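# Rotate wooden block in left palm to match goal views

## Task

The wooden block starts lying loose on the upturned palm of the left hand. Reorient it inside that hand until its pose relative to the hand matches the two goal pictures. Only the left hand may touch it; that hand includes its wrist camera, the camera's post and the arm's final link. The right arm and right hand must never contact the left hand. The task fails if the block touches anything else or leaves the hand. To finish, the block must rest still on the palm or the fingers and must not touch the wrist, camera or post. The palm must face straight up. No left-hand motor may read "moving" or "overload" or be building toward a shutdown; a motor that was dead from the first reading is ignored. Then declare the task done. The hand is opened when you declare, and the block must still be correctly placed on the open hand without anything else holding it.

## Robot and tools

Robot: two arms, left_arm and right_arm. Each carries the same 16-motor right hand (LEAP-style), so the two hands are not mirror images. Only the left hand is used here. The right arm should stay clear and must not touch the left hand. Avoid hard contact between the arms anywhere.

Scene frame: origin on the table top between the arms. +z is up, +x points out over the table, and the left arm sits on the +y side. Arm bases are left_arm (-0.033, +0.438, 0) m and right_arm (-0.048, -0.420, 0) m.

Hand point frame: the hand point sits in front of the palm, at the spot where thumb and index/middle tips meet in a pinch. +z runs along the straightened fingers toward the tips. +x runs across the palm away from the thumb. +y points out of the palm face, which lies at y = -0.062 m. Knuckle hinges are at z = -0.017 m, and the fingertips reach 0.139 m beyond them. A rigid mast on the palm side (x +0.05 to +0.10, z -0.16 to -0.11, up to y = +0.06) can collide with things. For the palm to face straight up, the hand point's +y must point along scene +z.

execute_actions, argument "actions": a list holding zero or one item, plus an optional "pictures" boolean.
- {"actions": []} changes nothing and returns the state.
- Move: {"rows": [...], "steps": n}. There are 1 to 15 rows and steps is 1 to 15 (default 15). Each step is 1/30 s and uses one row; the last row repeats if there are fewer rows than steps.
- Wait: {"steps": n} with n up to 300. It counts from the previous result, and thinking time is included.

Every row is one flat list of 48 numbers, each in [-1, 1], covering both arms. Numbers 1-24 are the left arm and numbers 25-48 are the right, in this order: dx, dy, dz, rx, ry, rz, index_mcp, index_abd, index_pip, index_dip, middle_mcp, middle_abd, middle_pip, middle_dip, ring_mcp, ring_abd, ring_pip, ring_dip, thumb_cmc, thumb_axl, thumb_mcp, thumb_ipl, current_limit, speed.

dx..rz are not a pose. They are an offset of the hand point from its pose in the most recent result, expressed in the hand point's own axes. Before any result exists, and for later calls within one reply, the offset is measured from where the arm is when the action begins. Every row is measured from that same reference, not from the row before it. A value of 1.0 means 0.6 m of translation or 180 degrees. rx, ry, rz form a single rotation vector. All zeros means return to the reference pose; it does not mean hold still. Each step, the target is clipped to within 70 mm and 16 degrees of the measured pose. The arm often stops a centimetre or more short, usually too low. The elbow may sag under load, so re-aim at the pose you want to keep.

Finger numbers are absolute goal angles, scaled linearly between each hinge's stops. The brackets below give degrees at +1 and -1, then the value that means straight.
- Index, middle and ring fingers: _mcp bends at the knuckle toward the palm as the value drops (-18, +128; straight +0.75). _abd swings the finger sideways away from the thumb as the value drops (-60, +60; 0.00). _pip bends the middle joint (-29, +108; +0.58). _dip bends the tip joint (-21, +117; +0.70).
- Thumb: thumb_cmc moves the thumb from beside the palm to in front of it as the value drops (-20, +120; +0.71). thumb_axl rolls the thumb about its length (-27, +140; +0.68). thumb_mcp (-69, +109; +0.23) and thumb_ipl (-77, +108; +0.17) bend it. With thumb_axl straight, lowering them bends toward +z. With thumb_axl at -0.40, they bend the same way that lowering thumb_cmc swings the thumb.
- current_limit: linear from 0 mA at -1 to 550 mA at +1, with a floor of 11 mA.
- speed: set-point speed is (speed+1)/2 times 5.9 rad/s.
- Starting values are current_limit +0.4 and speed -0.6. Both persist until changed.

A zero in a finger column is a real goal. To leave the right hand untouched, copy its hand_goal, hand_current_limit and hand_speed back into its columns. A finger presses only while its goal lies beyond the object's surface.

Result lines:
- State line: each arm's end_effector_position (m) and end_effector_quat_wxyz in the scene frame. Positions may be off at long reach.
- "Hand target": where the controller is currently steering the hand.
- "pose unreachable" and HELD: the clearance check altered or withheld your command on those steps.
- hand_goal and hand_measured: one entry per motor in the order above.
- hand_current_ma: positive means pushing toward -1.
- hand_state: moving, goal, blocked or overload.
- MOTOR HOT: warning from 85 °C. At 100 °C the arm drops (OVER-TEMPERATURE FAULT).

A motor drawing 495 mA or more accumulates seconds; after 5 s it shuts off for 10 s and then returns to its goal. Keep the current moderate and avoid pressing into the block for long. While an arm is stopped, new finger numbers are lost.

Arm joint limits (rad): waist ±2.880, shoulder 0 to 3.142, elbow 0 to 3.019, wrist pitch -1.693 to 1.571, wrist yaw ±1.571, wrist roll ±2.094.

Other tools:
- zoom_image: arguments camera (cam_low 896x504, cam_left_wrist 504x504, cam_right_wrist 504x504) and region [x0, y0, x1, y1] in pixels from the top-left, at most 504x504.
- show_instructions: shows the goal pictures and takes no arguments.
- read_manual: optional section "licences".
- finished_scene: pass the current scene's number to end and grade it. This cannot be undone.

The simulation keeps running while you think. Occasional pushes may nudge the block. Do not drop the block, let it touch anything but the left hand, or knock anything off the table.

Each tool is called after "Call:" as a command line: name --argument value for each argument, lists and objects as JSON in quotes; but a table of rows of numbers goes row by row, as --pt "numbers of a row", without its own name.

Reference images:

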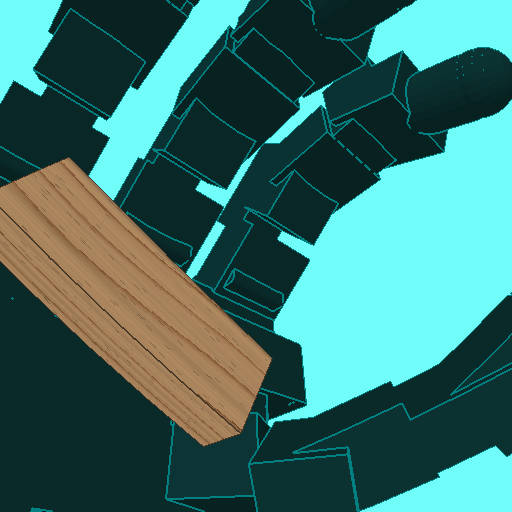

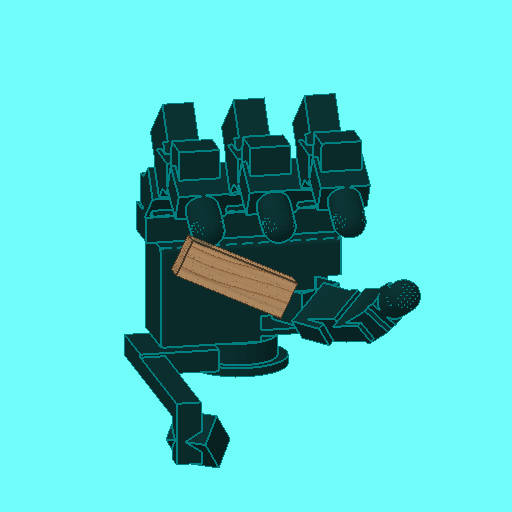

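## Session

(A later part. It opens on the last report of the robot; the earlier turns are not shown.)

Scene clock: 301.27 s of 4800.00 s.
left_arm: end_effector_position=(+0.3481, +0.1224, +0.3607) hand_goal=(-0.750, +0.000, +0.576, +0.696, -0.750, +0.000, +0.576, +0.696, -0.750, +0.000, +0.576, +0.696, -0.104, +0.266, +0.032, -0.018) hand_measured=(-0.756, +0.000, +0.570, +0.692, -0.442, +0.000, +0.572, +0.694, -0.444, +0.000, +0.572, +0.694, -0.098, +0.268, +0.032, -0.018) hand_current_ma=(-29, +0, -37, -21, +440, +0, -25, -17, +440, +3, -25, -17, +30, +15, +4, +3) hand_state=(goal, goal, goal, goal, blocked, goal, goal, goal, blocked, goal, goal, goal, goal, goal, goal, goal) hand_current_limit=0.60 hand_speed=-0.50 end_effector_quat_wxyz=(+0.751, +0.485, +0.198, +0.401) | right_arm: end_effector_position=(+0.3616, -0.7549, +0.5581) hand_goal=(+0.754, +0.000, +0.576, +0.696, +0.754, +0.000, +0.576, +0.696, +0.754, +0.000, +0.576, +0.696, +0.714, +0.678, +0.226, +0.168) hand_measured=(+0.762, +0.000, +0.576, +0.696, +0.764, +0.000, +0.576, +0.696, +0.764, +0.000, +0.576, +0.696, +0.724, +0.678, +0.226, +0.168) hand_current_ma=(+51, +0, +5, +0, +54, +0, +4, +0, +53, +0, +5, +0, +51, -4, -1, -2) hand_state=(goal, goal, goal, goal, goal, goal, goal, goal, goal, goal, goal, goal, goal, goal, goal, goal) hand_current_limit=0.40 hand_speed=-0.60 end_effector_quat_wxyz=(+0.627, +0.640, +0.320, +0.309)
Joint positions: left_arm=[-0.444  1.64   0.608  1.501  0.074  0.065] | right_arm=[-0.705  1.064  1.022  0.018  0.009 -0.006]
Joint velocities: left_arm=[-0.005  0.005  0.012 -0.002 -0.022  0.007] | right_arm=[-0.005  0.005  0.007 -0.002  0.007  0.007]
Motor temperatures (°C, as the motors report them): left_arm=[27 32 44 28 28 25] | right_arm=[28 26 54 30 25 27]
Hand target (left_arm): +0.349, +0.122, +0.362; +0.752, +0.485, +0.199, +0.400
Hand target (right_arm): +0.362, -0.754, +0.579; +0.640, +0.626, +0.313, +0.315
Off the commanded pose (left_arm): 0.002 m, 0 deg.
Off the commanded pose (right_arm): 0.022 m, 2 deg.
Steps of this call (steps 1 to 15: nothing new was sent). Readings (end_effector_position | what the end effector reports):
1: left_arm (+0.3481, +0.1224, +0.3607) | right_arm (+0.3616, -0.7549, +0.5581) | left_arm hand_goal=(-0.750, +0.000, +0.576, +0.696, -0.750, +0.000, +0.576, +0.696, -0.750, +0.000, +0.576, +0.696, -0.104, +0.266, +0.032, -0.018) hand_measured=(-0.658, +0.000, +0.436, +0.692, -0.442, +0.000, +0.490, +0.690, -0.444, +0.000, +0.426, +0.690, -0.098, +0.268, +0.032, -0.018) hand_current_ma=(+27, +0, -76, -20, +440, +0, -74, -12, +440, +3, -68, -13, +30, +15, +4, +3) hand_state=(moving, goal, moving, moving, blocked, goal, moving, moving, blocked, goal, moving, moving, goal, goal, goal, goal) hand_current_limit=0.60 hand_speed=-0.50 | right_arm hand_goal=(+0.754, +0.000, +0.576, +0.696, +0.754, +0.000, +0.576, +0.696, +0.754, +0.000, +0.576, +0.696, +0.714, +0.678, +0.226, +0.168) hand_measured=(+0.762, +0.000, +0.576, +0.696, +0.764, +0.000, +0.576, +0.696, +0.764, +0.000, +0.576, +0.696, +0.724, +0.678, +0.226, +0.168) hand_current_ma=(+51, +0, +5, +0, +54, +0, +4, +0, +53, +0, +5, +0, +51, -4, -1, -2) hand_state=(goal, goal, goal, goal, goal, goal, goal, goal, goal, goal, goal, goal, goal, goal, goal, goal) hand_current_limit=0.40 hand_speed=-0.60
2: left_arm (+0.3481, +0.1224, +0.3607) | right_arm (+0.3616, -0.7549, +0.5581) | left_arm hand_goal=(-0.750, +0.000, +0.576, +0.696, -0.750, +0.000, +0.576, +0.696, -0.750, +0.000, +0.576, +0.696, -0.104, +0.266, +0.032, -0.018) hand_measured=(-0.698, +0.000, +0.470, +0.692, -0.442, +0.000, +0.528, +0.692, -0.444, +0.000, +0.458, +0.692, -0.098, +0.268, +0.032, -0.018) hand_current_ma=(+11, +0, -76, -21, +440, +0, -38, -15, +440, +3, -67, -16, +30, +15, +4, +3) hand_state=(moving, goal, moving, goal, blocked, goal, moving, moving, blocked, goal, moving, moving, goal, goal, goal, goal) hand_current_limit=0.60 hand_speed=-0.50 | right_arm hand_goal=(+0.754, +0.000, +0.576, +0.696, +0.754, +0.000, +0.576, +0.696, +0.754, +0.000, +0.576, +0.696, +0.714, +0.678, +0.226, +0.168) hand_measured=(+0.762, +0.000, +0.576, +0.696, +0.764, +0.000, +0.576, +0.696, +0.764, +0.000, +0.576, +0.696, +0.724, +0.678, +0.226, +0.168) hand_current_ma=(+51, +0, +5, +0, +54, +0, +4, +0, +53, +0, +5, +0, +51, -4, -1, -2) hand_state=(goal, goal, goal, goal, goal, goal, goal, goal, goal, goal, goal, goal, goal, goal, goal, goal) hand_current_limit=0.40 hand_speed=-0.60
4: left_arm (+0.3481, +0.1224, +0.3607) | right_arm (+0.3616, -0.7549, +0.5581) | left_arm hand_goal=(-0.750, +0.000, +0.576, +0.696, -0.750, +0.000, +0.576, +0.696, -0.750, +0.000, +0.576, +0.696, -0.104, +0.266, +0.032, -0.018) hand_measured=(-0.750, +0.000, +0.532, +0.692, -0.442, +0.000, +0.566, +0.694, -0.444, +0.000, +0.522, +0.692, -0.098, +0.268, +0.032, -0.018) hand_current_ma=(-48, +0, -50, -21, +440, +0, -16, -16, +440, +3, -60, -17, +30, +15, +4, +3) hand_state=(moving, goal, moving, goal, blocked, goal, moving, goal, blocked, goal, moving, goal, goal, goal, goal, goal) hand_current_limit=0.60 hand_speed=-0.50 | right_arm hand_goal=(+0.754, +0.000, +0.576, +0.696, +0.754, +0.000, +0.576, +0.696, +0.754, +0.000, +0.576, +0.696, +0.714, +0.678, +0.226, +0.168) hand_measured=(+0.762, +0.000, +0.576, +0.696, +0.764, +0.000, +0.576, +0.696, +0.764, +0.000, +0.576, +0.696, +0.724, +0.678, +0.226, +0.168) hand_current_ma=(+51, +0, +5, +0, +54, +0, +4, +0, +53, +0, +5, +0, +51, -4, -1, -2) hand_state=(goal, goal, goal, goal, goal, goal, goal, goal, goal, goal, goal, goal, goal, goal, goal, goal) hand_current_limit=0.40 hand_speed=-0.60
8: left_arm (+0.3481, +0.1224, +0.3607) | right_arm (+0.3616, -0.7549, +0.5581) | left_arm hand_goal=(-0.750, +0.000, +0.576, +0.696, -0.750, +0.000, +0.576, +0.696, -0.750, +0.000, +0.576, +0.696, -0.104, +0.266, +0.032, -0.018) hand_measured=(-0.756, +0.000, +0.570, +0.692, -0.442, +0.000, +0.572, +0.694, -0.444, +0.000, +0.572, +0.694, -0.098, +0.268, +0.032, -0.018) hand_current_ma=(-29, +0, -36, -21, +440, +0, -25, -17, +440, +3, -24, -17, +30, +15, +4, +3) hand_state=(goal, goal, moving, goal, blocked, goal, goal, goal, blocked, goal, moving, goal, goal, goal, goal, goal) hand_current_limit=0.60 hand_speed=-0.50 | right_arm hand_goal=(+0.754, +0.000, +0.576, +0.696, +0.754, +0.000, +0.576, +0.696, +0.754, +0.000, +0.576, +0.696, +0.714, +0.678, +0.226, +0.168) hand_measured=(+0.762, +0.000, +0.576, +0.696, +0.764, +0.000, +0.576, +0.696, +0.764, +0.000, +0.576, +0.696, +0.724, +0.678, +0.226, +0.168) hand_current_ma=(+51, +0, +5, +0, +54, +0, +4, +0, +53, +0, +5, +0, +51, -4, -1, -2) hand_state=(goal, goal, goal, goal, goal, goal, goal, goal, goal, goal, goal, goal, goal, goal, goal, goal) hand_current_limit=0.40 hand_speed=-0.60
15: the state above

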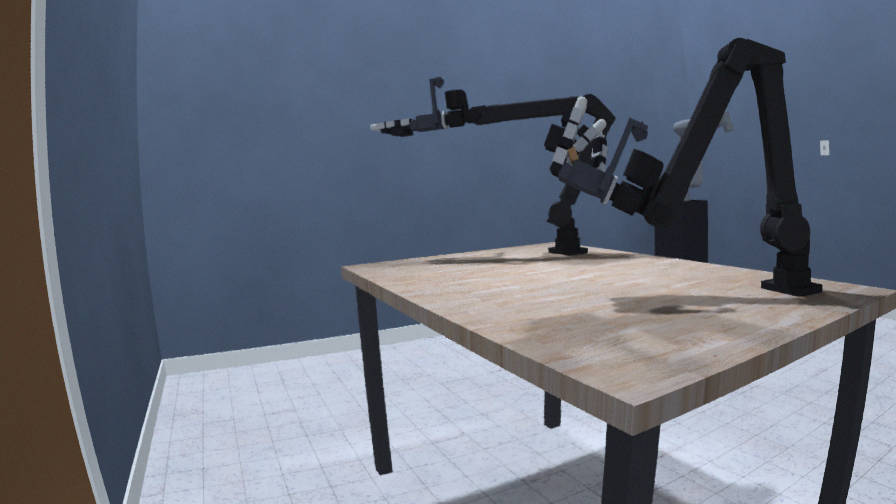

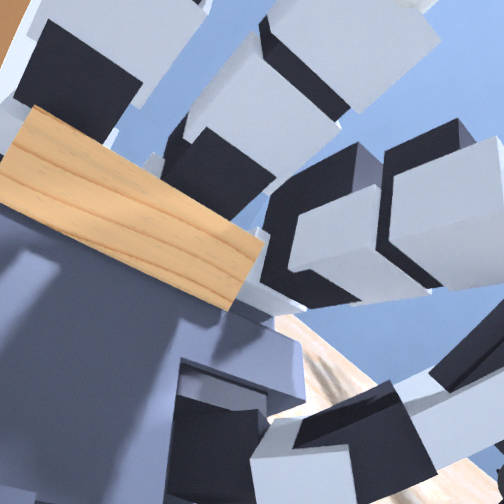

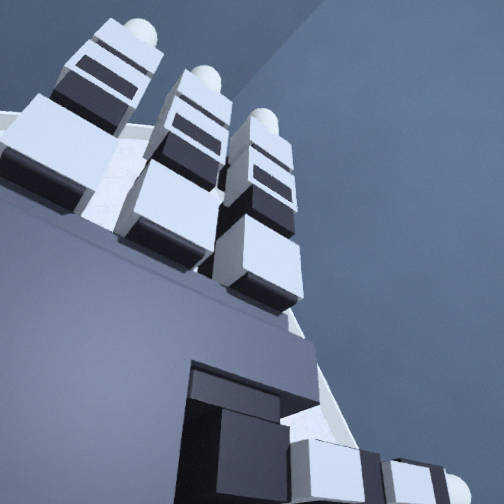

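Call:
execute_actions --actions '[{"rows": [[0, 0.0, 0, 0, 0, 0, -0.75, 0, 0.576, 0.696, -0.9, 0, 0.576, 0.696, -0.9, 0, 0.576, 0.696, -0.104, 0.266, 0.032, -0.018, 1.0, -0.5, 0, 0.036, 0, -0.0135, 0, 0, 0.754, 0, 0.576, 0.696, 0.754, 0, 0.576, 0.696, 0.754, 0, 0.576, 0.696, 0.714, 0.678, 0.226, 0.168, 0.4, -0.6]], "steps": 15}]' --pictures false

Call:
execute_actions --actions '[{"rows": [[0, 0.0, 0, 0, 0, 0, -0.75, 0, 0.576, 0.696, -0.9, 0, 0.576, 0.696, -0.9, 0, 0.576, 0.696, -0.104, 0.266, 0.032, -0.018, 0.6, -0.5, 0, 0.036, 0, -0.0135, 0, 0, 0.754, 0, 0.576, 0.696, 0.754, 0, 0.576, 0.696, 0.754, 0, 0.576, 0.696, 0.714, 0.678, 0.226, 0.168, 0.4, -0.6]], "steps": 5}]'

Scene clock: 310.30 s of 4800.00 s.
left_arm: end_effector_position=(+0.3481, +0.1224, +0.3607) hand_goal=(-0.750, +0.000, +0.576, +0.696, -0.900, +0.000, +0.576, +0.696, -0.900, +0.000, +0.576, +0.696, -0.104, +0.266, +0.032, -0.018) hand_measured=(-0.756, +0.000, +0.570, +0.692, -0.444, +0.000, +0.572, +0.694, -0.446, +0.000, +0.572, +0.694, -0.098, +0.268, +0.032, -0.018) hand_current_ma=(-29, +0, -37, -21, +550, +0, -24, -17, +550, +2, -24, -16, +30, +15, +4, +3) hand_state=(goal, goal, goal, goal, blocked, goal, goal, goal, blocked, goal, goal, goal, goal, goal, goal, goal) hand_current_limit=1.00 hand_speed=-0.50 end_effector_quat_wxyz=(+0.751, +0.485, +0.198, +0.401) | right_arm: end_effector_position=(+0.3616, -0.7549, +0.5581) hand_goal=(+0.754, +0.000, +0.576, +0.696, +0.754, +0.000, +0.576, +0.696, +0.754, +0.000, +0.576, +0.696, +0.714, +0.678, +0.226, +0.168) hand_measured=(+0.762, +0.000, +0.576, +0.696, +0.764, +0.000, +0.576, +0.696, +0.764, +0.000, +0.576, +0.696, +0.724, +0.678, +0.226, +0.168) hand_current_ma=(+51, +0, +5, +0, +54, +0, +4, +0, +53, +0, +5, +0, +51, -4, -1, -2) hand_state=(goal, goal, goal, goal, goal, goal, goal, goal, goal, goal, goal, goal, goal, goal, goal, goal) hand_current_limit=0.40 hand_speed=-0.60 end_effector_quat_wxyz=(+0.627, +0.640, +0.320, +0.309)
Joint positions: left_arm=[-0.444  1.64   0.608  1.501  0.074  0.065] | right_arm=[-0.705  1.064  1.022  0.018  0.009 -0.006]
Joint velocities: left_arm=[-0.024 -0.024 -0.002 -0.002 -0.007 -0.007] | right_arm=[ 0.005 -0.005 -0.012 -0.002 -0.007 -0.081]
Motor temperatures (°C, as the motors report them): left_arm=[27 32 42 28 28 25] | right_arm=[28 26 54 30 25 27]
Hand target (left_arm): +0.348, +0.122, +0.361; +0.751, +0.485, +0.198, +0.401
Hand target (right_arm): +0.362, -0.754, +0.579; +0.640, +0.626, +0.313, +0.315
Off the commanded pose (left_arm): 0.000 m, 0 deg.
Off the commanded pose (right_arm): 0.022 m, 2 deg.
Steps of this call (steps 1 to 256: nothing new was sent; steps 257 to 271: all 15 steps of this action). Readings (end_effector_position | what the end effector reports):
257: left_arm (+0.3481, +0.1224, +0.3607) | right_arm (+0.3616, -0.7549, +0.5581) | left_arm hand_goal=(-0.750, +0.000, +0.576, +0.696, -0.900, +0.000, +0.576, +0.696, -0.900, +0.000, +0.576, +0.696, -0.104, +0.266, +0.032, -0.018) hand_measured=(-0.756, +0.000, +0.570, +0.692, -0.442, +0.000, +0.572, +0.694, -0.444, +0.000, +0.572, +0.694, -0.098, +0.268, +0.032, -0.018) hand_current_ma=(-29, +0, -37, -21, +440, +0, -25, -17, +440, +3, -25, -17, +30, +15, +4, +3) hand_state=(goal, goal, goal, goal, moving, goal, goal, goal, moving, goal, goal, goal, goal, goal, goal, goal) hand_current_limit=1.00 hand_speed=-0.50 | right_arm hand_goal=(+0.754, +0.000, +0.576, +0.696, +0.754, +0.000, +0.576, +0.696, +0.754, +0.000, +0.576, +0.696, +0.714, +0.678, +0.226, +0.168) hand_measured=(+0.762, +0.000, +0.576, +0.696, +0.764, +0.000, +0.576, +0.696, +0.764, +0.000, +0.576, +0.696, +0.724, +0.678, +0.226, +0.168) hand_current_ma=(+51, +0, +5, +0, +54, +0, +4, +0, +53, +0, +5, +0, +51, -4, -1, -2) hand_state=(goal, goal, goal, goal, goal, goal, goal, goal, goal, goal, goal, goal, goal, goal, goal, goal) hand_current_limit=0.40 hand_speed=-0.60
258: left_arm (+0.3481, +0.1224, +0.3607) | right_arm (+0.3616, -0.7549, +0.5581) | left_arm hand_goal=(-0.750, +0.000, +0.576, +0.696, -0.900, +0.000, +0.576, +0.696, -0.900, +0.000, +0.576, +0.696, -0.104, +0.266, +0.032, -0.018) hand_measured=(-0.756, +0.000, +0.570, +0.692, -0.442, +0.000, +0.572, +0.694, -0.444, +0.000, +0.572, +0.694, -0.098, +0.268, +0.032, -0.018) hand_current_ma=(-29, +0, -37, -21, +495, +0, -25, -17, +489, +3, -24, -16, +30, +15, +4, +3) hand_state=(goal, goal, goal, goal, moving, goal, goal, goal, moving, goal, goal, goal, goal, goal, goal, goal) hand_current_limit=1.00 hand_speed=-0.50 | right_arm hand_goal=(+0.754, +0.000, +0.576, +0.696, +0.754, +0.000, +0.576, +0.696, +0.754, +0.000, +0.576, +0.696, +0.714, +0.678, +0.226, +0.168) hand_measured=(+0.762, +0.000, +0.576, +0.696, +0.764, +0.000, +0.576, +0.696, +0.764, +0.000, +0.576, +0.696, +0.724, +0.678, +0.226, +0.168) hand_current_ma=(+51, +0, +5, +0, +54, +0, +4, +0, +53, +0, +5, +0, +51, -4, -1, -2) hand_state=(goal, goal, goal, goal, goal, goal, goal, goal, goal, goal, goal, goal, goal, goal, goal, goal) hand_current_limit=0.40 hand_speed=-0.60
260: left_arm (+0.3481, +0.1224, +0.3607) | right_arm (+0.3616, -0.7549, +0.5581) | left_arm hand_goal=(-0.750, +0.000, +0.576, +0.696, -0.900, +0.000, +0.576, +0.696, -0.900, +0.000, +0.576, +0.696, -0.104, +0.266, +0.032, -0.018) hand_measured=(-0.756, +0.000, +0.570, +0.692, -0.444, +0.000, +0.572, +0.694, -0.446, +0.000, +0.572, +0.694, -0.098, +0.268, +0.032, -0.018) hand_current_ma=(-29, +0, -37, -21, +550, +0, -24, -17, +550, +2, -24, -16, +30, +15, +4, +3) hand_state=(goal, goal, goal, goal, blocked, goal, goal, goal, blocked, goal, goal, goal, goal, goal, goal, goal) hand_current_limit=1.00 hand_speed=-0.50 | right_arm hand_goal=(+0.754, +0.000, +0.576, +0.696, +0.754, +0.000, +0.576, +0.696, +0.754, +0.000, +0.576, +0.696, +0.714, +0.678, +0.226, +0.168) hand_measured=(+0.762, +0.000, +0.576, +0.696, +0.764, +0.000, +0.576, +0.696, +0.764, +0.000, +0.576, +0.696, +0.724, +0.678, +0.226, +0.168) hand_current_ma=(+51, +0, +5, +0, +54, +0, +4, +0, +53, +0, +5, +0, +51, -4, -1, -2) hand_state=(goal, goal, goal, goal, goal, goal, goal, goal, goal, goal, goal, goal, goal, goal, goal, goal) hand_current_limit=0.40 hand_speed=-0.60
264: left_arm (+0.3481, +0.1224, +0.3607) | right_arm (+0.3616, -0.7549, +0.5581) | left_arm hand_goal=(-0.750, +0.000, +0.576, +0.696, -0.900, +0.000, +0.576, +0.696, -0.900, +0.000, +0.576, +0.696, -0.104, +0.266, +0.032, -0.018) hand_measured=(-0.756, +0.000, +0.570, +0.692, -0.444, +0.000, +0.572, +0.694, -0.446, +0.000, +0.572, +0.694, -0.098, +0.268, +0.032, -0.018) hand_current_ma=(-29, +0, -37, -21, +550, +0, -24, -17, +550, +2, -24, -16, +30, +15, +4, +3) hand_state=(goal, goal, goal, goal, blocked, goal, goal, goal, blocked, goal, goal, goal, goal, goal, goal, goal) hand_current_limit=1.00 hand_speed=-0.50 | right_arm hand_goal=(+0.754, +0.000, +0.576, +0.696, +0.754, +0.000, +0.576, +0.696, +0.754, +0.000, +0.576, +0.696, +0.714, +0.678, +0.226, +0.168) hand_measured=(+0.762, +0.000, +0.576, +0.696, +0.764, +0.000, +0.576, +0.696, +0.764, +0.000, +0.576, +0.696, +0.724, +0.678, +0.226, +0.168) hand_current_ma=(+51, +0, +5, +0, +54, +0, +4, +0, +53, +0, +5, +0, +51, -4, -1, -2) hand_state=(goal, goal, goal, goal, goal, goal, goal, goal, goal, goal, goal, goal, goal, goal, goal, goal) hand_current_limit=0.40 hand_speed=-0.60
271: the state above

Scene clock: 310.47 s of 4800.00 s.
left_arm: end_effector_position=(+0.3481, +0.1224, +0.3607) hand_goal=(-0.750, +0.000, +0.576, +0.696, -0.900, +0.000, +0.576, +0.696, -0.900, +0.000, +0.576, +0.696, -0.104, +0.266, +0.032, -0.018) hand_measured=(-0.756, +0.000, +0.570, +0.692, -0.444, +0.000, +0.572, +0.694, -0.446, +0.000, +0.572, +0.694, -0.098, +0.268, +0.032, -0.018) hand_current_ma=(-29, +0, -37, -21, +437, +0, -24, -17, +437, +2, -24, -16, +30, +15, +4, +3) hand_state=(goal, goal, goal, goal, moving, goal, goal, goal, moving, goal, goal, goal, goal, goal, goal, goal) hand_current_limit=0.60 hand_speed=-0.50 end_effector_quat_wxyz=(+0.751, +0.485, +0.198, +0.401) | right_arm: end_effector_position=(+0.3616, -0.7549, +0.5581) hand_goal=(+0.754, +0.000, +0.576, +0.696, +0.754, +0.000, +0.576, +0.696, +0.754, +0.000, +0.576, +0.696, +0.714, +0.678, +0.226, +0.168) hand_measured=(+0.762, +0.000, +0.576, +0.696, +0.764, +0.000, +0.576, +0.696, +0.764, +0.000, +0.576, +0.696, +0.724, +0.678, +0.226, +0.168) hand_current_ma=(+51, +0, +5, +0, +54, +0, +4, +0, +53, +0, +5, +0, +51, -4, -1, -2) hand_state=(goal, goal, goal, goal, goal, goal, goal, goal, goal, goal, goal, goal, goal, goal, goal, goal) hand_current_limit=0.40 hand_speed=-0.60 end_effector_quat_wxyz=(+0.627, +0.640, +0.320, +0.309)
Joint positions: left_arm=[-0.444  1.64   0.608  1.501  0.074  0.065] | right_arm=[-0.705  1.064  1.022  0.018  0.009 -0.006]
Joint velocities: left_arm=[ 0.005  0.015 -0.012 -0.002  0.022 -0.11 ] | right_arm=[ 0.005  0.005  0.012 -0.022  0.007 -0.022]
Motor temperatures (°C, as the motors report them): left_arm=[27 32 42 28 28 25] | right_arm=[28 26 54 30 25 27]
Hand target (left_arm): +0.348, +0.122, +0.361; +0.751, +0.485, +0.198, +0.401
Hand target (right_arm): +0.362, -0.754, +0.579; +0.640, +0.626, +0.313, +0.315
Off the commanded pose (left_arm): 0.000 m, 0 deg.
Off the commanded pose (right_arm): 0.022 m, 2 deg.
Steps of this call (steps 1 to 5: all 5 steps of this action). Readings (end_effector_position | what the end effector reports):
1: left_arm (+0.3481, +0.1224, +0.3607) | right_arm (+0.3616, -0.7549, +0.5581) | left_arm hand_goal=(-0.750, +0.000, +0.576, +0.696, -0.900, +0.000, +0.576, +0.696, -0.900, +0.000, +0.576, +0.696, -0.104, +0.266, +0.032, -0.018) hand_measured=(-0.756, +0.000, +0.570, +0.692, -0.444, +0.000, +0.572, +0.694, -0.446, +0.000, +0.572, +0.694, -0.098, +0.268, +0.032, -0.018) hand_current_ma=(-29, +0, -37, -21, +550, +0, -24, -17, +550, +2, -24, -16, +30, +15, +4, +3) hand_state=(goal, goal, goal, goal, blocked, goal, goal, goal, blocked, goal, goal, goal, goal, goal, goal, goal) hand_current_limit=0.60 hand_speed=-0.50 | right_arm hand_goal=(+0.754, +0.000, +0.576, +0.696, +0.754, +0.000, +0.576, +0.696, +0.754, +0.000, +0.576, +0.696, +0.714, +0.678, +0.226, +0.168) hand_measured=(+0.762, +0.000, +0.576, +0.696, +0.764, +0.000, +0.576, +0.696, +0.764, +0.000, +0.576, +0.696, +0.724, +0.678, +0.226, +0.168) hand_current_ma=(+51, +0, +5, +0, +54, +0, +4, +0, +53, +0, +5, +0, +51, -4, -1, -2) hand_state=(goal, goal, goal, goal, goal, goal, goal, goal, goal, goal, goal, goal, goal, goal, goal, goal) hand_current_limit=0.40 hand_speed=-0.60
2: left_arm (+0.3481, +0.1224, +0.3607) | right_arm (+0.3616, -0.7549, +0.5581) | left_arm hand_goal=(-0.750, +0.000, +0.576, +0.696, -0.900, +0.000, +0.576, +0.696, -0.900, +0.000, +0.576, +0.696, -0.104, +0.266, +0.032, -0.018) hand_measured=(-0.756, +0.000, +0.570, +0.692, -0.444, +0.000, +0.572, +0.694, -0.446, +0.000, +0.572, +0.694, -0.098, +0.268, +0.032, -0.018) hand_current_ma=(-29, +0, -37, -21, +440, +0, -24, -17, +440, +2, -24, -16, +30, +15, +4, +3) hand_state=(goal, goal, goal, goal, moving, goal, goal, goal, moving, goal, goal, goal, goal, goal, goal, goal) hand_current_limit=0.60 hand_speed=-0.50 | right_arm hand_goal=(+0.754, +0.000, +0.576, +0.696, +0.754, +0.000, +0.576, +0.696, +0.754, +0.000, +0.576, +0.696, +0.714, +0.678, +0.226, +0.168) hand_measured=(+0.762, +0.000, +0.576, +0.696, +0.764, +0.000, +0.576, +0.696, +0.764, +0.000, +0.576, +0.696, +0.724, +0.678, +0.226, +0.168) hand_current_ma=(+51, +0, +5, +0, +54, +0, +4, +0, +53, +0, +5, +0, +51, -4, -1, -2) hand_state=(goal, goal, goal, goal, goal, goal, goal, goal, goal, goal, goal, goal, goal, goal, goal, goal) hand_current_limit=0.40 hand_speed=-0.60
4: left_arm (+0.3481, +0.1224, +0.3607) | right_arm (+0.3616, -0.7549, +0.5581) | left_arm hand_goal=(-0.750, +0.000, +0.576, +0.696, -0.900, +0.000, +0.576, +0.696, -0.900, +0.000, +0.576, +0.696, -0.104, +0.266, +0.032, -0.018) hand_measured=(-0.756, +0.000, +0.570, +0.692, -0.444, +0.000, +0.572, +0.694, -0.446, +0.000, +0.572, +0.694, -0.098, +0.268, +0.032, -0.018) hand_current_ma=(-29, +0, -37, -21, +431, +0, -24, -17, +431, +2, -24, -16, +30, +15, +4, +3) hand_state=(goal, goal, goal, goal, moving, goal, goal, goal, moving, goal, goal, goal, goal, goal, goal, goal) hand_current_limit=0.60 hand_speed=-0.50 | right_arm hand_goal=(+0.754, +0.000, +0.576, +0.696, +0.754, +0.000, +0.576, +0.696, +0.754, +0.000, +0.576, +0.696, +0.714, +0.678, +0.226, +0.168) hand_measured=(+0.762, +0.000, +0.576, +0.696, +0.764, +0.000, +0.576, +0.696, +0.764, +0.000, +0.576, +0.696, +0.724, +0.678, +0.226, +0.168) hand_current_ma=(+51, +0, +5, +0, +54, +0, +4, +0, +53, +0, +5, +0, +51, -4, -1, -2) hand_state=(goal, goal, goal, goal, goal, goal, goal, goal, goal, goal, goal, goal, goal, goal, goal, goal) hand_current_limit=0.40 hand_speed=-0.60
5: the state above

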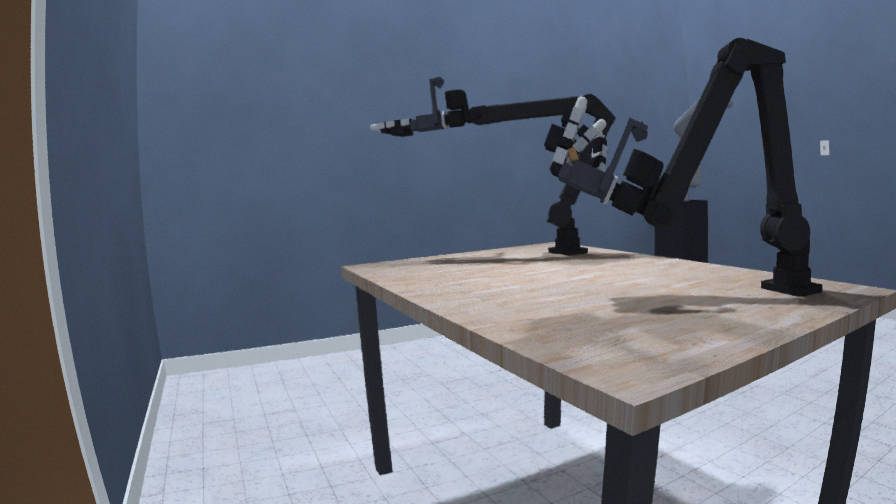

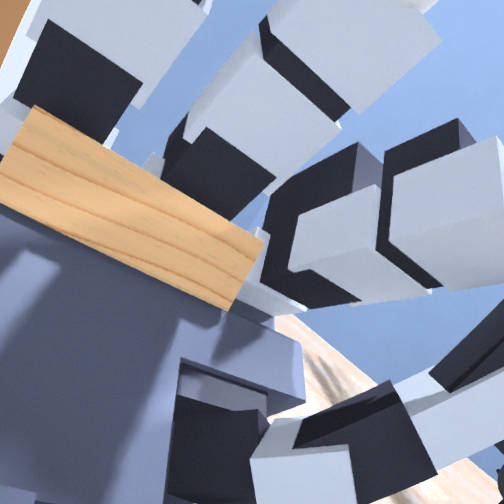

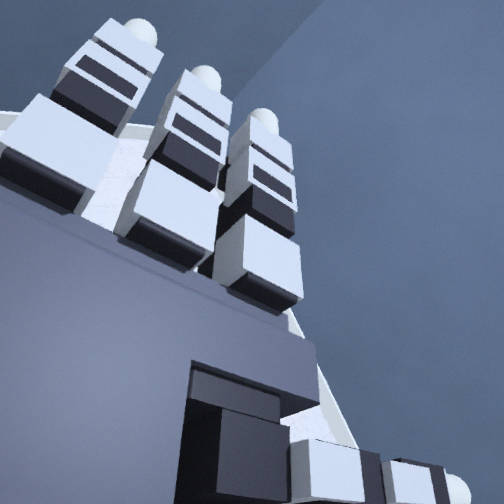

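Call:
execute_actions --actions '[{"rows": [[0, 0.03, 0.03, 0.15, 0, -0.05, 1.0, 0, -0.25, -1.0, 1.0, 0, -0.25, -1.0, 1.0, 0, -0.25, -1.0, -0.104, 0.266, 0.032, -0.018, 0.6, -0.3, 0, 0.036, 0, -0.0135, 0, 0, 0.754, 0, 0.576, 0.696, 0.754, 0, 0.576, 0.696, 0.754, 0, 0.576, 0.696, 0.714, 0.678, 0.226, 0.168, 0.4, -0.6]], "steps": 15}]' --pictures false

Call:
execute_actions --actions '[{"steps": 60}]'

Scene clock: 351.33 s of 4800.00 s.
left_arm: end_effector_position=(+0.3417, +0.1277, +0.3849) hand_goal=(+1.000, +0.000, -0.250, -1.000, +1.000, +0.000, -0.250, -1.000, +1.000, +0.000, -0.250, -1.000, -0.104, +0.266, +0.032, -0.018) hand_measured=(-0.326, +0.000, +0.130, +0.212, -0.014, +0.000, +0.086, +0.266, -0.022, +0.000, +0.152, +0.264, -0.098, +0.268, +0.032, -0.018) hand_current_ma=(-62, +0, +49, +66, -44, +1, +60, +52, -39, +1, +52, +53, +30, +12, +7, +4) hand_state=(moving, goal, moving, moving, moving, goal, moving, moving, moving, goal, moving, moving, goal, goal, goal, goal) hand_current_limit=0.60 hand_speed=-0.30 end_effector_quat_wxyz=(+0.649, +0.626, +0.316, +0.296) | right_arm: end_effector_position=(+0.3616, -0.7549, +0.5581) hand_goal=(+0.754, +0.000, +0.576, +0.696, +0.754, +0.000, +0.576, +0.696, +0.754, +0.000, +0.576, +0.696, +0.714, +0.678, +0.226, +0.168) hand_measured=(+0.762, +0.000, +0.576, +0.696, +0.764, +0.000, +0.576, +0.696, +0.764, +0.000, +0.576, +0.696, +0.724, +0.678, +0.226, +0.168) hand_current_ma=(+51, +0, +5, +0, +54, +0, +4, +0, +53, +0, +5, +0, +51, -4, -1, -2) hand_state=(goal, goal, goal, goal, goal, goal, goal, goal, goal, goal, goal, goal, goal, goal, goal, goal) hand_current_limit=0.40 hand_speed=-0.60 end_effector_quat_wxyz=(+0.627, +0.640, +0.320, +0.309)
Joint positions: left_arm=[-0.474  1.122  0.552  0.587  0.037 -0.04 ] | right_arm=[-0.705  1.064  1.022  0.018  0.009 -0.006]
Joint velocities: left_arm=[-0.005  0.278 -0.017 -0.198 -0.022 -0.125] | right_arm=[-0.024  0.005 -0.007  0.007  0.037  0.007]
Motor temperatures (°C, as the motors report them): left_arm=[27 32 39 28 28 25] | right_arm=[28 27 56 30 25 27]
Hand target (left_arm): +0.352, +0.117, +0.384; +0.646, +0.631, +0.321, +0.285
Hand target (right_arm): +0.362, -0.754, +0.579; +0.640, +0.626, +0.313, +0.315
Off the commanded pose (left_arm): 0.016 m, 2 deg.
Off the commanded pose (right_arm): 0.022 m, 2 deg.
Steps of this call (steps 1 to 1211: nothing new was sent; steps 1212 to 1226: all 15 steps of this action). Readings (end_effector_position | what the end effector reports):
1212: left_arm (+0.3540, +0.1202, +0.3565) | right_arm (+0.3616, -0.7549, +0.5581) | left_arm hand_goal=(+1.000, +0.000, -0.250, -1.000, +1.000, +0.000, -0.250, -1.000, +1.000, +0.000, -0.250, -1.000, -0.104, +0.266, +0.032, -0.018) hand_measured=(-0.756, +0.000, +0.570, +0.692, -0.444, +0.000, +0.572, +0.694, -0.446, +0.000, +0.572, +0.694, -0.098, +0.268, +0.032, -0.018) hand_current_ma=(-29, +0, -37, -21, +440, +0, -24, -17, +440, +2, -24, -16, +30, +15, +4, +3) hand_state=(moving, goal, moving, moving, moving, goal, moving, moving, moving, goal, moving, moving, goal, goal, goal, goal) hand_current_limit=0.60 hand_speed=-0.30 | right_arm hand_goal=(+0.754, +0.000, +0.576, +0.696, +0.754, +0.000, +0.576, +0.696, +0.754, +0.000, +0.576, +0.696, +0.714, +0.678, +0.226, +0.168) hand_measured=(+0.762, +0.000, +0.576, +0.696, +0.764, +0.000, +0.576, +0.696, +0.764, +0.000, +0.576, +0.696, +0.724, +0.678, +0.226, +0.168) hand_current_ma=(+51, +0, +5, +0, +54, +0, +4, +0, +53, +0, +5, +0, +51, -4, -1, -2) hand_state=(goal, goal, goal, goal, goal, goal, goal, goal, goal, goal, goal, goal, goal, goal, goal, goal) hand_current_limit=0.40 hand_speed=-0.60
1213: left_arm (+0.3620, +0.1170, +0.3481) | right_arm (+0.3616, -0.7549, +0.5581) | left_arm hand_goal=(+1.000, +0.000, -0.250, -1.000, +1.000, +0.000, -0.250, -1.000, +1.000, +0.000, -0.250, -1.000, -0.104, +0.266, +0.032, -0.018) hand_measured=(-0.758, +0.000, +0.570, +0.692, -0.446, +0.000, +0.570, +0.692, -0.448, +0.000, +0.572, +0.692, -0.098, +0.268, +0.034, -0.018) hand_current_ma=(-154, +0, +88, +92, +293, +1, +92, +105, +288, +0, +105, +105, +30, +12, +15, +4) hand_state=(moving, goal, moving, moving, moving, goal, moving, moving, moving, goal, moving, moving, goal, goal, moving, goal) hand_current_limit=0.60 hand_speed=-0.30 | right_arm hand_goal=(+0.754, +0.000, +0.576, +0.696, +0.754, +0.000, +0.576, +0.696, +0.754, +0.000, +0.576, +0.696, +0.714, +0.678, +0.226, +0.168) hand_measured=(+0.762, +0.000, +0.576, +0.696, +0.764, +0.000, +0.576, +0.696, +0.764, +0.000, +0.576, +0.696, +0.724, +0.678, +0.226, +0.168) hand_current_ma=(+51, +0, +5, +0, +54, +0, +4, +0, +53, +0, +5, +0, +51, -4, -1, -2) hand_state=(goal, goal, goal, goal, goal, goal, goal, goal, goal, goal, goal, goal, goal, goal, goal, goal) hand_current_limit=0.40 hand_speed=-0.60
1215: left_arm (+0.3636, +0.1156, +0.3409) | right_arm (+0.3616, -0.7549, +0.5581) | left_arm hand_goal=(+1.000, +0.000, -0.250, -1.000, +1.000, +0.000, -0.250, -1.000, +1.000, +0.000, -0.250, -1.000, -0.104, +0.266, +0.032, -0.018) hand_measured=(-0.702, +0.000, +0.512, +0.632, -0.418, +0.000, +0.510, +0.636, -0.418, +0.000, +0.516, +0.636, -0.098, +0.268, +0.034, -0.018) hand_current_ma=(-91, +0, +68, +68, -75, +1, +67, +75, -72, +1, +78, +75, +30, +12, +4, +4) hand_state=(moving, goal, moving, moving, moving, goal, moving, moving, moving, goal, moving, moving, goal, goal, goal, goal) hand_current_limit=0.60 hand_speed=-0.30 | right_arm hand_goal=(+0.754, +0.000, +0.576, +0.696, +0.754, +0.000, +0.576, +0.696, +0.754, +0.000, +0.576, +0.696, +0.714, +0.678, +0.226, +0.168) hand_measured=(+0.762, +0.000, +0.576, +0.696, +0.764, +0.000, +0.576, +0.696, +0.764, +0.000, +0.576, +0.696, +0.724, +0.678, +0.226, +0.168) hand_current_ma=(+51, +0, +5, +0, +54, +0, +4, +0, +53, +0, +5, +0, +51, -4, -1, -2) hand_state=(goal, goal, goal, goal, goal, goal, goal, goal, goal, goal, goal, goal, goal, goal, goal, goal) hand_current_limit=0.40 hand_speed=-0.60
1219: left_arm (+0.3446, +0.1237, +0.3742) | right_arm (+0.3616, -0.7549, +0.5581) | left_arm hand_goal=(+1.000, +0.000, -0.250, -1.000, +1.000, +0.000, -0.250, -1.000, +1.000, +0.000, -0.250, -1.000, -0.104, +0.266, +0.032, -0.018) hand_measured=(-0.570, +0.000, +0.374, +0.480, -0.274, +0.000, +0.358, +0.502, -0.276, +0.000, +0.384, +0.502, -0.098, +0.268, +0.032, -0.018) hand_current_ma=(-65, +0, +55, +66, -40, +1, +68, +59, -35, +1, +67, +59, +30, +12, +7, +4) hand_state=(moving, goal, moving, moving, moving, goal, moving, moving, moving, goal, moving, moving, goal, goal, goal, goal) hand_current_limit=0.60 hand_speed=-0.30 | right_arm hand_goal=(+0.754, +0.000, +0.576, +0.696, +0.754, +0.000, +0.576, +0.696, +0.754, +0.000, +0.576, +0.696, +0.714, +0.678, +0.226, +0.168) hand_measured=(+0.762, +0.000, +0.576, +0.696, +0.764, +0.000, +0.576, +0.696, +0.764, +0.000, +0.576, +0.696, +0.724, +0.678, +0.226, +0.168) hand_current_ma=(+51, +0, +5, +0, +54, +0, +4, +0, +53, +0, +5, +0, +51, -4, -1, -2) hand_state=(goal, goal, goal, goal, goal, goal, goal, goal, goal, goal, goal, goal, goal, goal, goal, goal) hand_current_limit=0.40 hand_speed=-0.60
1226: the state above

Scene clock: 353.33 s of 4800.00 s.
left_arm: end_effector_position=(+0.3509, +0.1215, +0.3620) hand_goal=(+1.000, +0.000, -0.250, -1.000, +1.000, +0.000, -0.250, -1.000, +1.000, +0.000, -0.250, -1.000, -0.104, +0.266, +0.032, -0.018) hand_measured=(+1.000, +0.000, -0.248, -0.998, +1.000, +0.000, -0.246, -0.998, +1.000, +0.000, -0.246, -0.998, -0.098, +0.268, +0.032, -0.018) hand_current_ma=(+2, +0, +12, +12, +1, +1, +18, +11, +2, +1, +22, +11, +30, +12, +7, +4) hand_state=(goal, goal, goal, goal, goal, goal, goal, goal, goal, goal, goal, goal, goal, goal, goal, goal) hand_current_limit=0.60 hand_speed=-0.30 end_effector_quat_wxyz=(+0.631, +0.643, +0.327, +0.285) | right_arm: end_effector_position=(+0.3616, -0.7549, +0.5581) hand_goal=(+0.754, +0.000, +0.576, +0.696, +0.754, +0.000, +0.576, +0.696, +0.754, +0.000, +0.576, +0.696, +0.714, +0.678, +0.226, +0.168) hand_measured=(+0.762, +0.000, +0.576, +0.696, +0.764, +0.000, +0.576, +0.696, +0.764, +0.000, +0.576, +0.696, +0.724, +0.678, +0.226, +0.168) hand_current_ma=(+51, +0, +5, +0, +54, +0, +4, +0, +53, +0, +5, +0, +51, -4, -1, -2) hand_state=(goal, goal, goal, goal, goal, goal, goal, goal, goal, goal, goal, goal, goal, goal, goal, goal) hand_current_limit=0.40 hand_speed=-0.60 end_effector_quat_wxyz=(+0.627, +0.640, +0.320, +0.309)
Joint positions: left_arm=[-0.474  1.161  0.552  0.569  0.037 -0.045] | right_arm=[-0.705  1.064  1.022  0.018  0.009 -0.006]
Joint velocities: left_arm=[-0.015 -0.005 -0.022 -0.002 -0.022 -0.037] | right_arm=[-0.005 -0.024 -0.012 -0.002  0.022  0.022]
Motor temperatures (°C, as the motors report them): left_arm=[27 32 40 28 28 25] | right_arm=[28 27 56 30 25 27]
Hand target (left_arm): +0.352, +0.117, +0.384; +0.646, +0.631, +0.321, +0.285
Hand target (right_arm): +0.362, -0.754, +0.579; +0.640, +0.626, +0.313, +0.315
Off the commanded pose (left_arm): 0.024 m, 2 deg.
Off the commanded pose (right_arm): 0.022 m, 2 deg.
Steps of this call (steps 1 to 60: nothing new was sent). Readings (end_effector_position | what the end effector reports):
1: left_arm (+0.3441, +0.1260, +0.3790) | right_arm (+0.3616, -0.7549, +0.5581) | left_arm hand_goal=(+1.000, +0.000, -0.250, -1.000, +1.000, +0.000, -0.250, -1.000, +1.000, +0.000, -0.250, -1.000, -0.104, +0.266, +0.032, -0.018) hand_measured=(-0.290, +0.000, +0.096, +0.174, +0.026, +0.000, +0.048, +0.232, +0.014, +0.000, +0.118, +0.230, -0.098, +0.268, +0.032, -0.018) hand_current_ma=(-57, +0, +49, +65, -37, +1, +61, +53, -31, +1, +55, +53, +30, +12, +7, +4) hand_state=(moving, goal, moving, moving, moving, goal, moving, moving, moving, goal, moving, moving, goal, goal, goal, goal) hand_current_limit=0.60 hand_speed=-0.30 | right_arm hand_goal=(+0.754, +0.000, +0.576, +0.696, +0.754, +0.000, +0.576, +0.696, +0.754, +0.000, +0.576, +0.696, +0.714, +0.678, +0.226, +0.168) hand_measured=(+0.762, +0.000, +0.576, +0.696, +0.764, +0.000, +0.576, +0.696, +0.764, +0.000, +0.576, +0.696, +0.724, +0.678, +0.226, +0.168) hand_current_ma=(+51, +0, +5, +0, +54, +0, +4, +0, +53, +0, +5, +0, +51, -4, -1, -2) hand_state=(goal, goal, goal, goal, goal, goal, goal, goal, goal, goal, goal, goal, goal, goal, goal, goal) hand_current_limit=0.40 hand_speed=-0.60
2: left_arm (+0.3463, +0.1245, +0.3738) | right_arm (+0.3616, -0.7549, +0.5581) | left_arm hand_goal=(+1.000, +0.000, -0.250, -1.000, +1.000, +0.000, -0.250, -1.000, +1.000, +0.000, -0.250, -1.000, -0.104, +0.266, +0.032, -0.018) hand_measured=(-0.252, +0.000, +0.062, +0.136, +0.064, +0.000, +0.008, +0.198, +0.052, +0.000, +0.086, +0.196, -0.098, +0.268, +0.032, -0.018) hand_current_ma=(-48, +0, +51, +66, -31, +1, +64, +53, -25, +1, +57, +53, +30, +12, +7, +4) hand_state=(moving, goal, moving, moving, moving, goal, moving, moving, moving, goal, moving, moving, goal, goal, goal, goal) hand_current_limit=0.60 hand_speed=-0.30 | right_arm hand_goal=(+0.754, +0.000, +0.576, +0.696, +0.754, +0.000, +0.576, +0.696, +0.754, +0.000, +0.576, +0.696, +0.714, +0.678, +0.226, +0.168) hand_measured=(+0.762, +0.000, +0.576, +0.696, +0.764, +0.000, +0.576, +0.696, +0.764, +0.000, +0.576, +0.696, +0.724, +0.678, +0.226, +0.168) hand_current_ma=(+51, +0, +5, +0, +54, +0, +4, +0, +53, +0, +5, +0, +51, -4, -1, -2) hand_state=(goal, goal, goal, goal, goal, goal, goal, goal, goal, goal, goal, goal, goal, goal, goal, goal) hand_current_limit=0.40 hand_speed=-0.60
4: left_arm (+0.3494, +0.1223, +0.3656) | right_arm (+0.3616, -0.7549, +0.5581) | left_arm hand_goal=(+1.000, +0.000, -0.250, -1.000, +1.000, +0.000, -0.250, -1.000, +1.000, +0.000, -0.250, -1.000, -0.104, +0.266, +0.032, -0.018) hand_measured=(-0.176, +0.000, -0.008, +0.058, +0.144, +0.000, -0.068, +0.130, +0.130, +0.000, +0.020, +0.128, -0.098, +0.268, +0.032, -0.018) hand_current_ma=(-41, +0, +50, +65, -22, +1, +64, +52, -17, +1, +59, +53, +30, +12, +7, +4) hand_state=(moving, goal, moving, moving, moving, goal, moving, moving, moving, goal, moving, moving, goal, goal, goal, goal) hand_current_limit=0.60 hand_speed=-0.30 | right_arm hand_goal=(+0.754, +0.000, +0.576, +0.696, +0.754, +0.000, +0.576, +0.696, +0.754, +0.000, +0.576, +0.696, +0.714, +0.678, +0.226, +0.168) hand_measured=(+0.762, +0.000, +0.576, +0.696, +0.764, +0.000, +0.576, +0.696, +0.764, +0.000, +0.576, +0.696, +0.724, +0.678, +0.226, +0.168) hand_current_ma=(+51, +0, +5, +0, +54, +0, +4, +0, +53, +0, +5, +0, +51, -4, -1, -2) hand_state=(goal, goal, goal, goal, goal, goal, goal, goal, goal, goal, goal, goal, goal, goal, goal, goal) hand_current_limit=0.40 hand_speed=-0.60
8: left_arm (+0.3508, +0.1214, +0.3620) | right_arm (+0.3616, -0.7549, +0.5581) | left_arm hand_goal=(+1.000, +0.000, -0.250, -1.000, +1.000, +0.000, -0.250, -1.000, +1.000, +0.000, -0.250, -1.000, -0.104, +0.266, +0.032, -0.018) hand_measured=(-0.020, +0.000, -0.146, -0.094, +0.306, +0.000, -0.222, -0.006, +0.286, +0.000, -0.112, -0.008, -0.098, +0.268, +0.032, -0.018) hand_current_ma=(-35, +0, +51, +65, -20, +1, -3, +52, -14, +1, +59, +53, +30, +12, +7, +4) hand_state=(moving, goal, moving, moving, moving, goal, moving, moving, moving, goal, moving, moving, goal, goal, goal, goal) hand_current_limit=0.60 hand_speed=-0.30 | right_arm hand_goal=(+0.754, +0.000, +0.576, +0.696, +0.754, +0.000, +0.576, +0.696, +0.754, +0.000, +0.576, +0.696, +0.714, +0.678, +0.226, +0.168) hand_measured=(+0.762, +0.000, +0.576, +0.696, +0.764, +0.000, +0.576, +0.696, +0.764, +0.000, +0.576, +0.696, +0.724, +0.678, +0.226, +0.168) hand_current_ma=(+51, +0, +5, +0, +54, +0, +4, +0, +53, +0, +5, +0, +51, -4, -1, -2) hand_state=(goal, goal, goal, goal, goal, goal, goal, goal, goal, goal, goal, goal, goal, goal, goal, goal) hand_current_limit=0.40 hand_speed=-0.60
60: the state above

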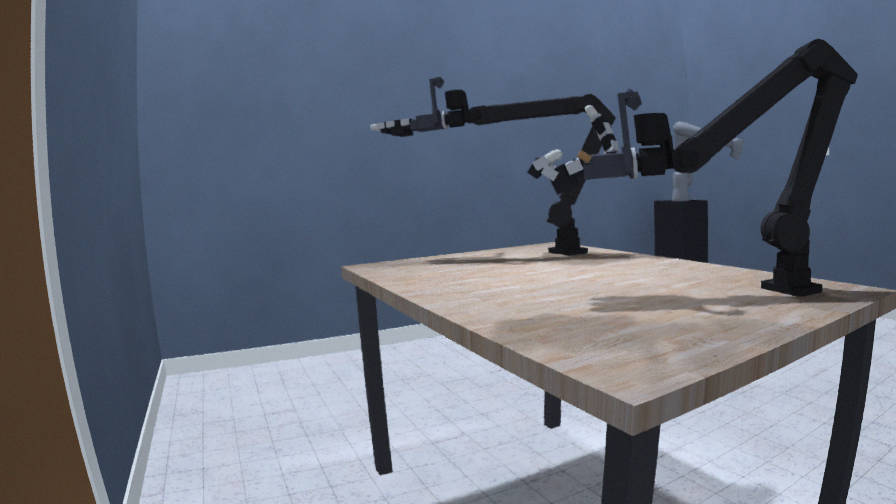

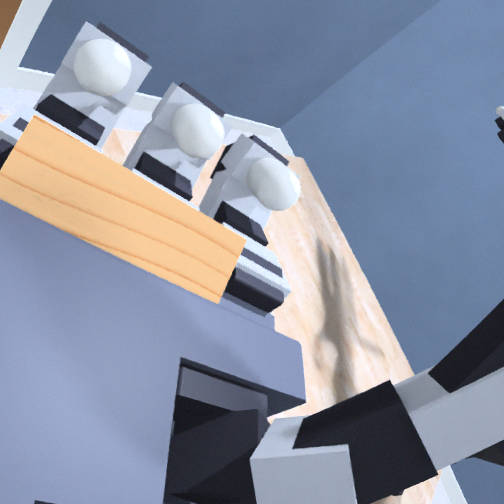

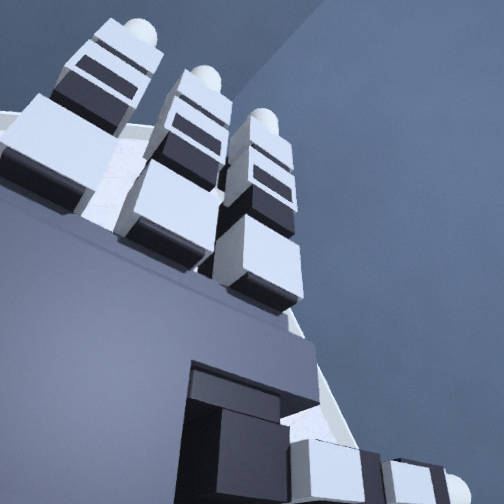

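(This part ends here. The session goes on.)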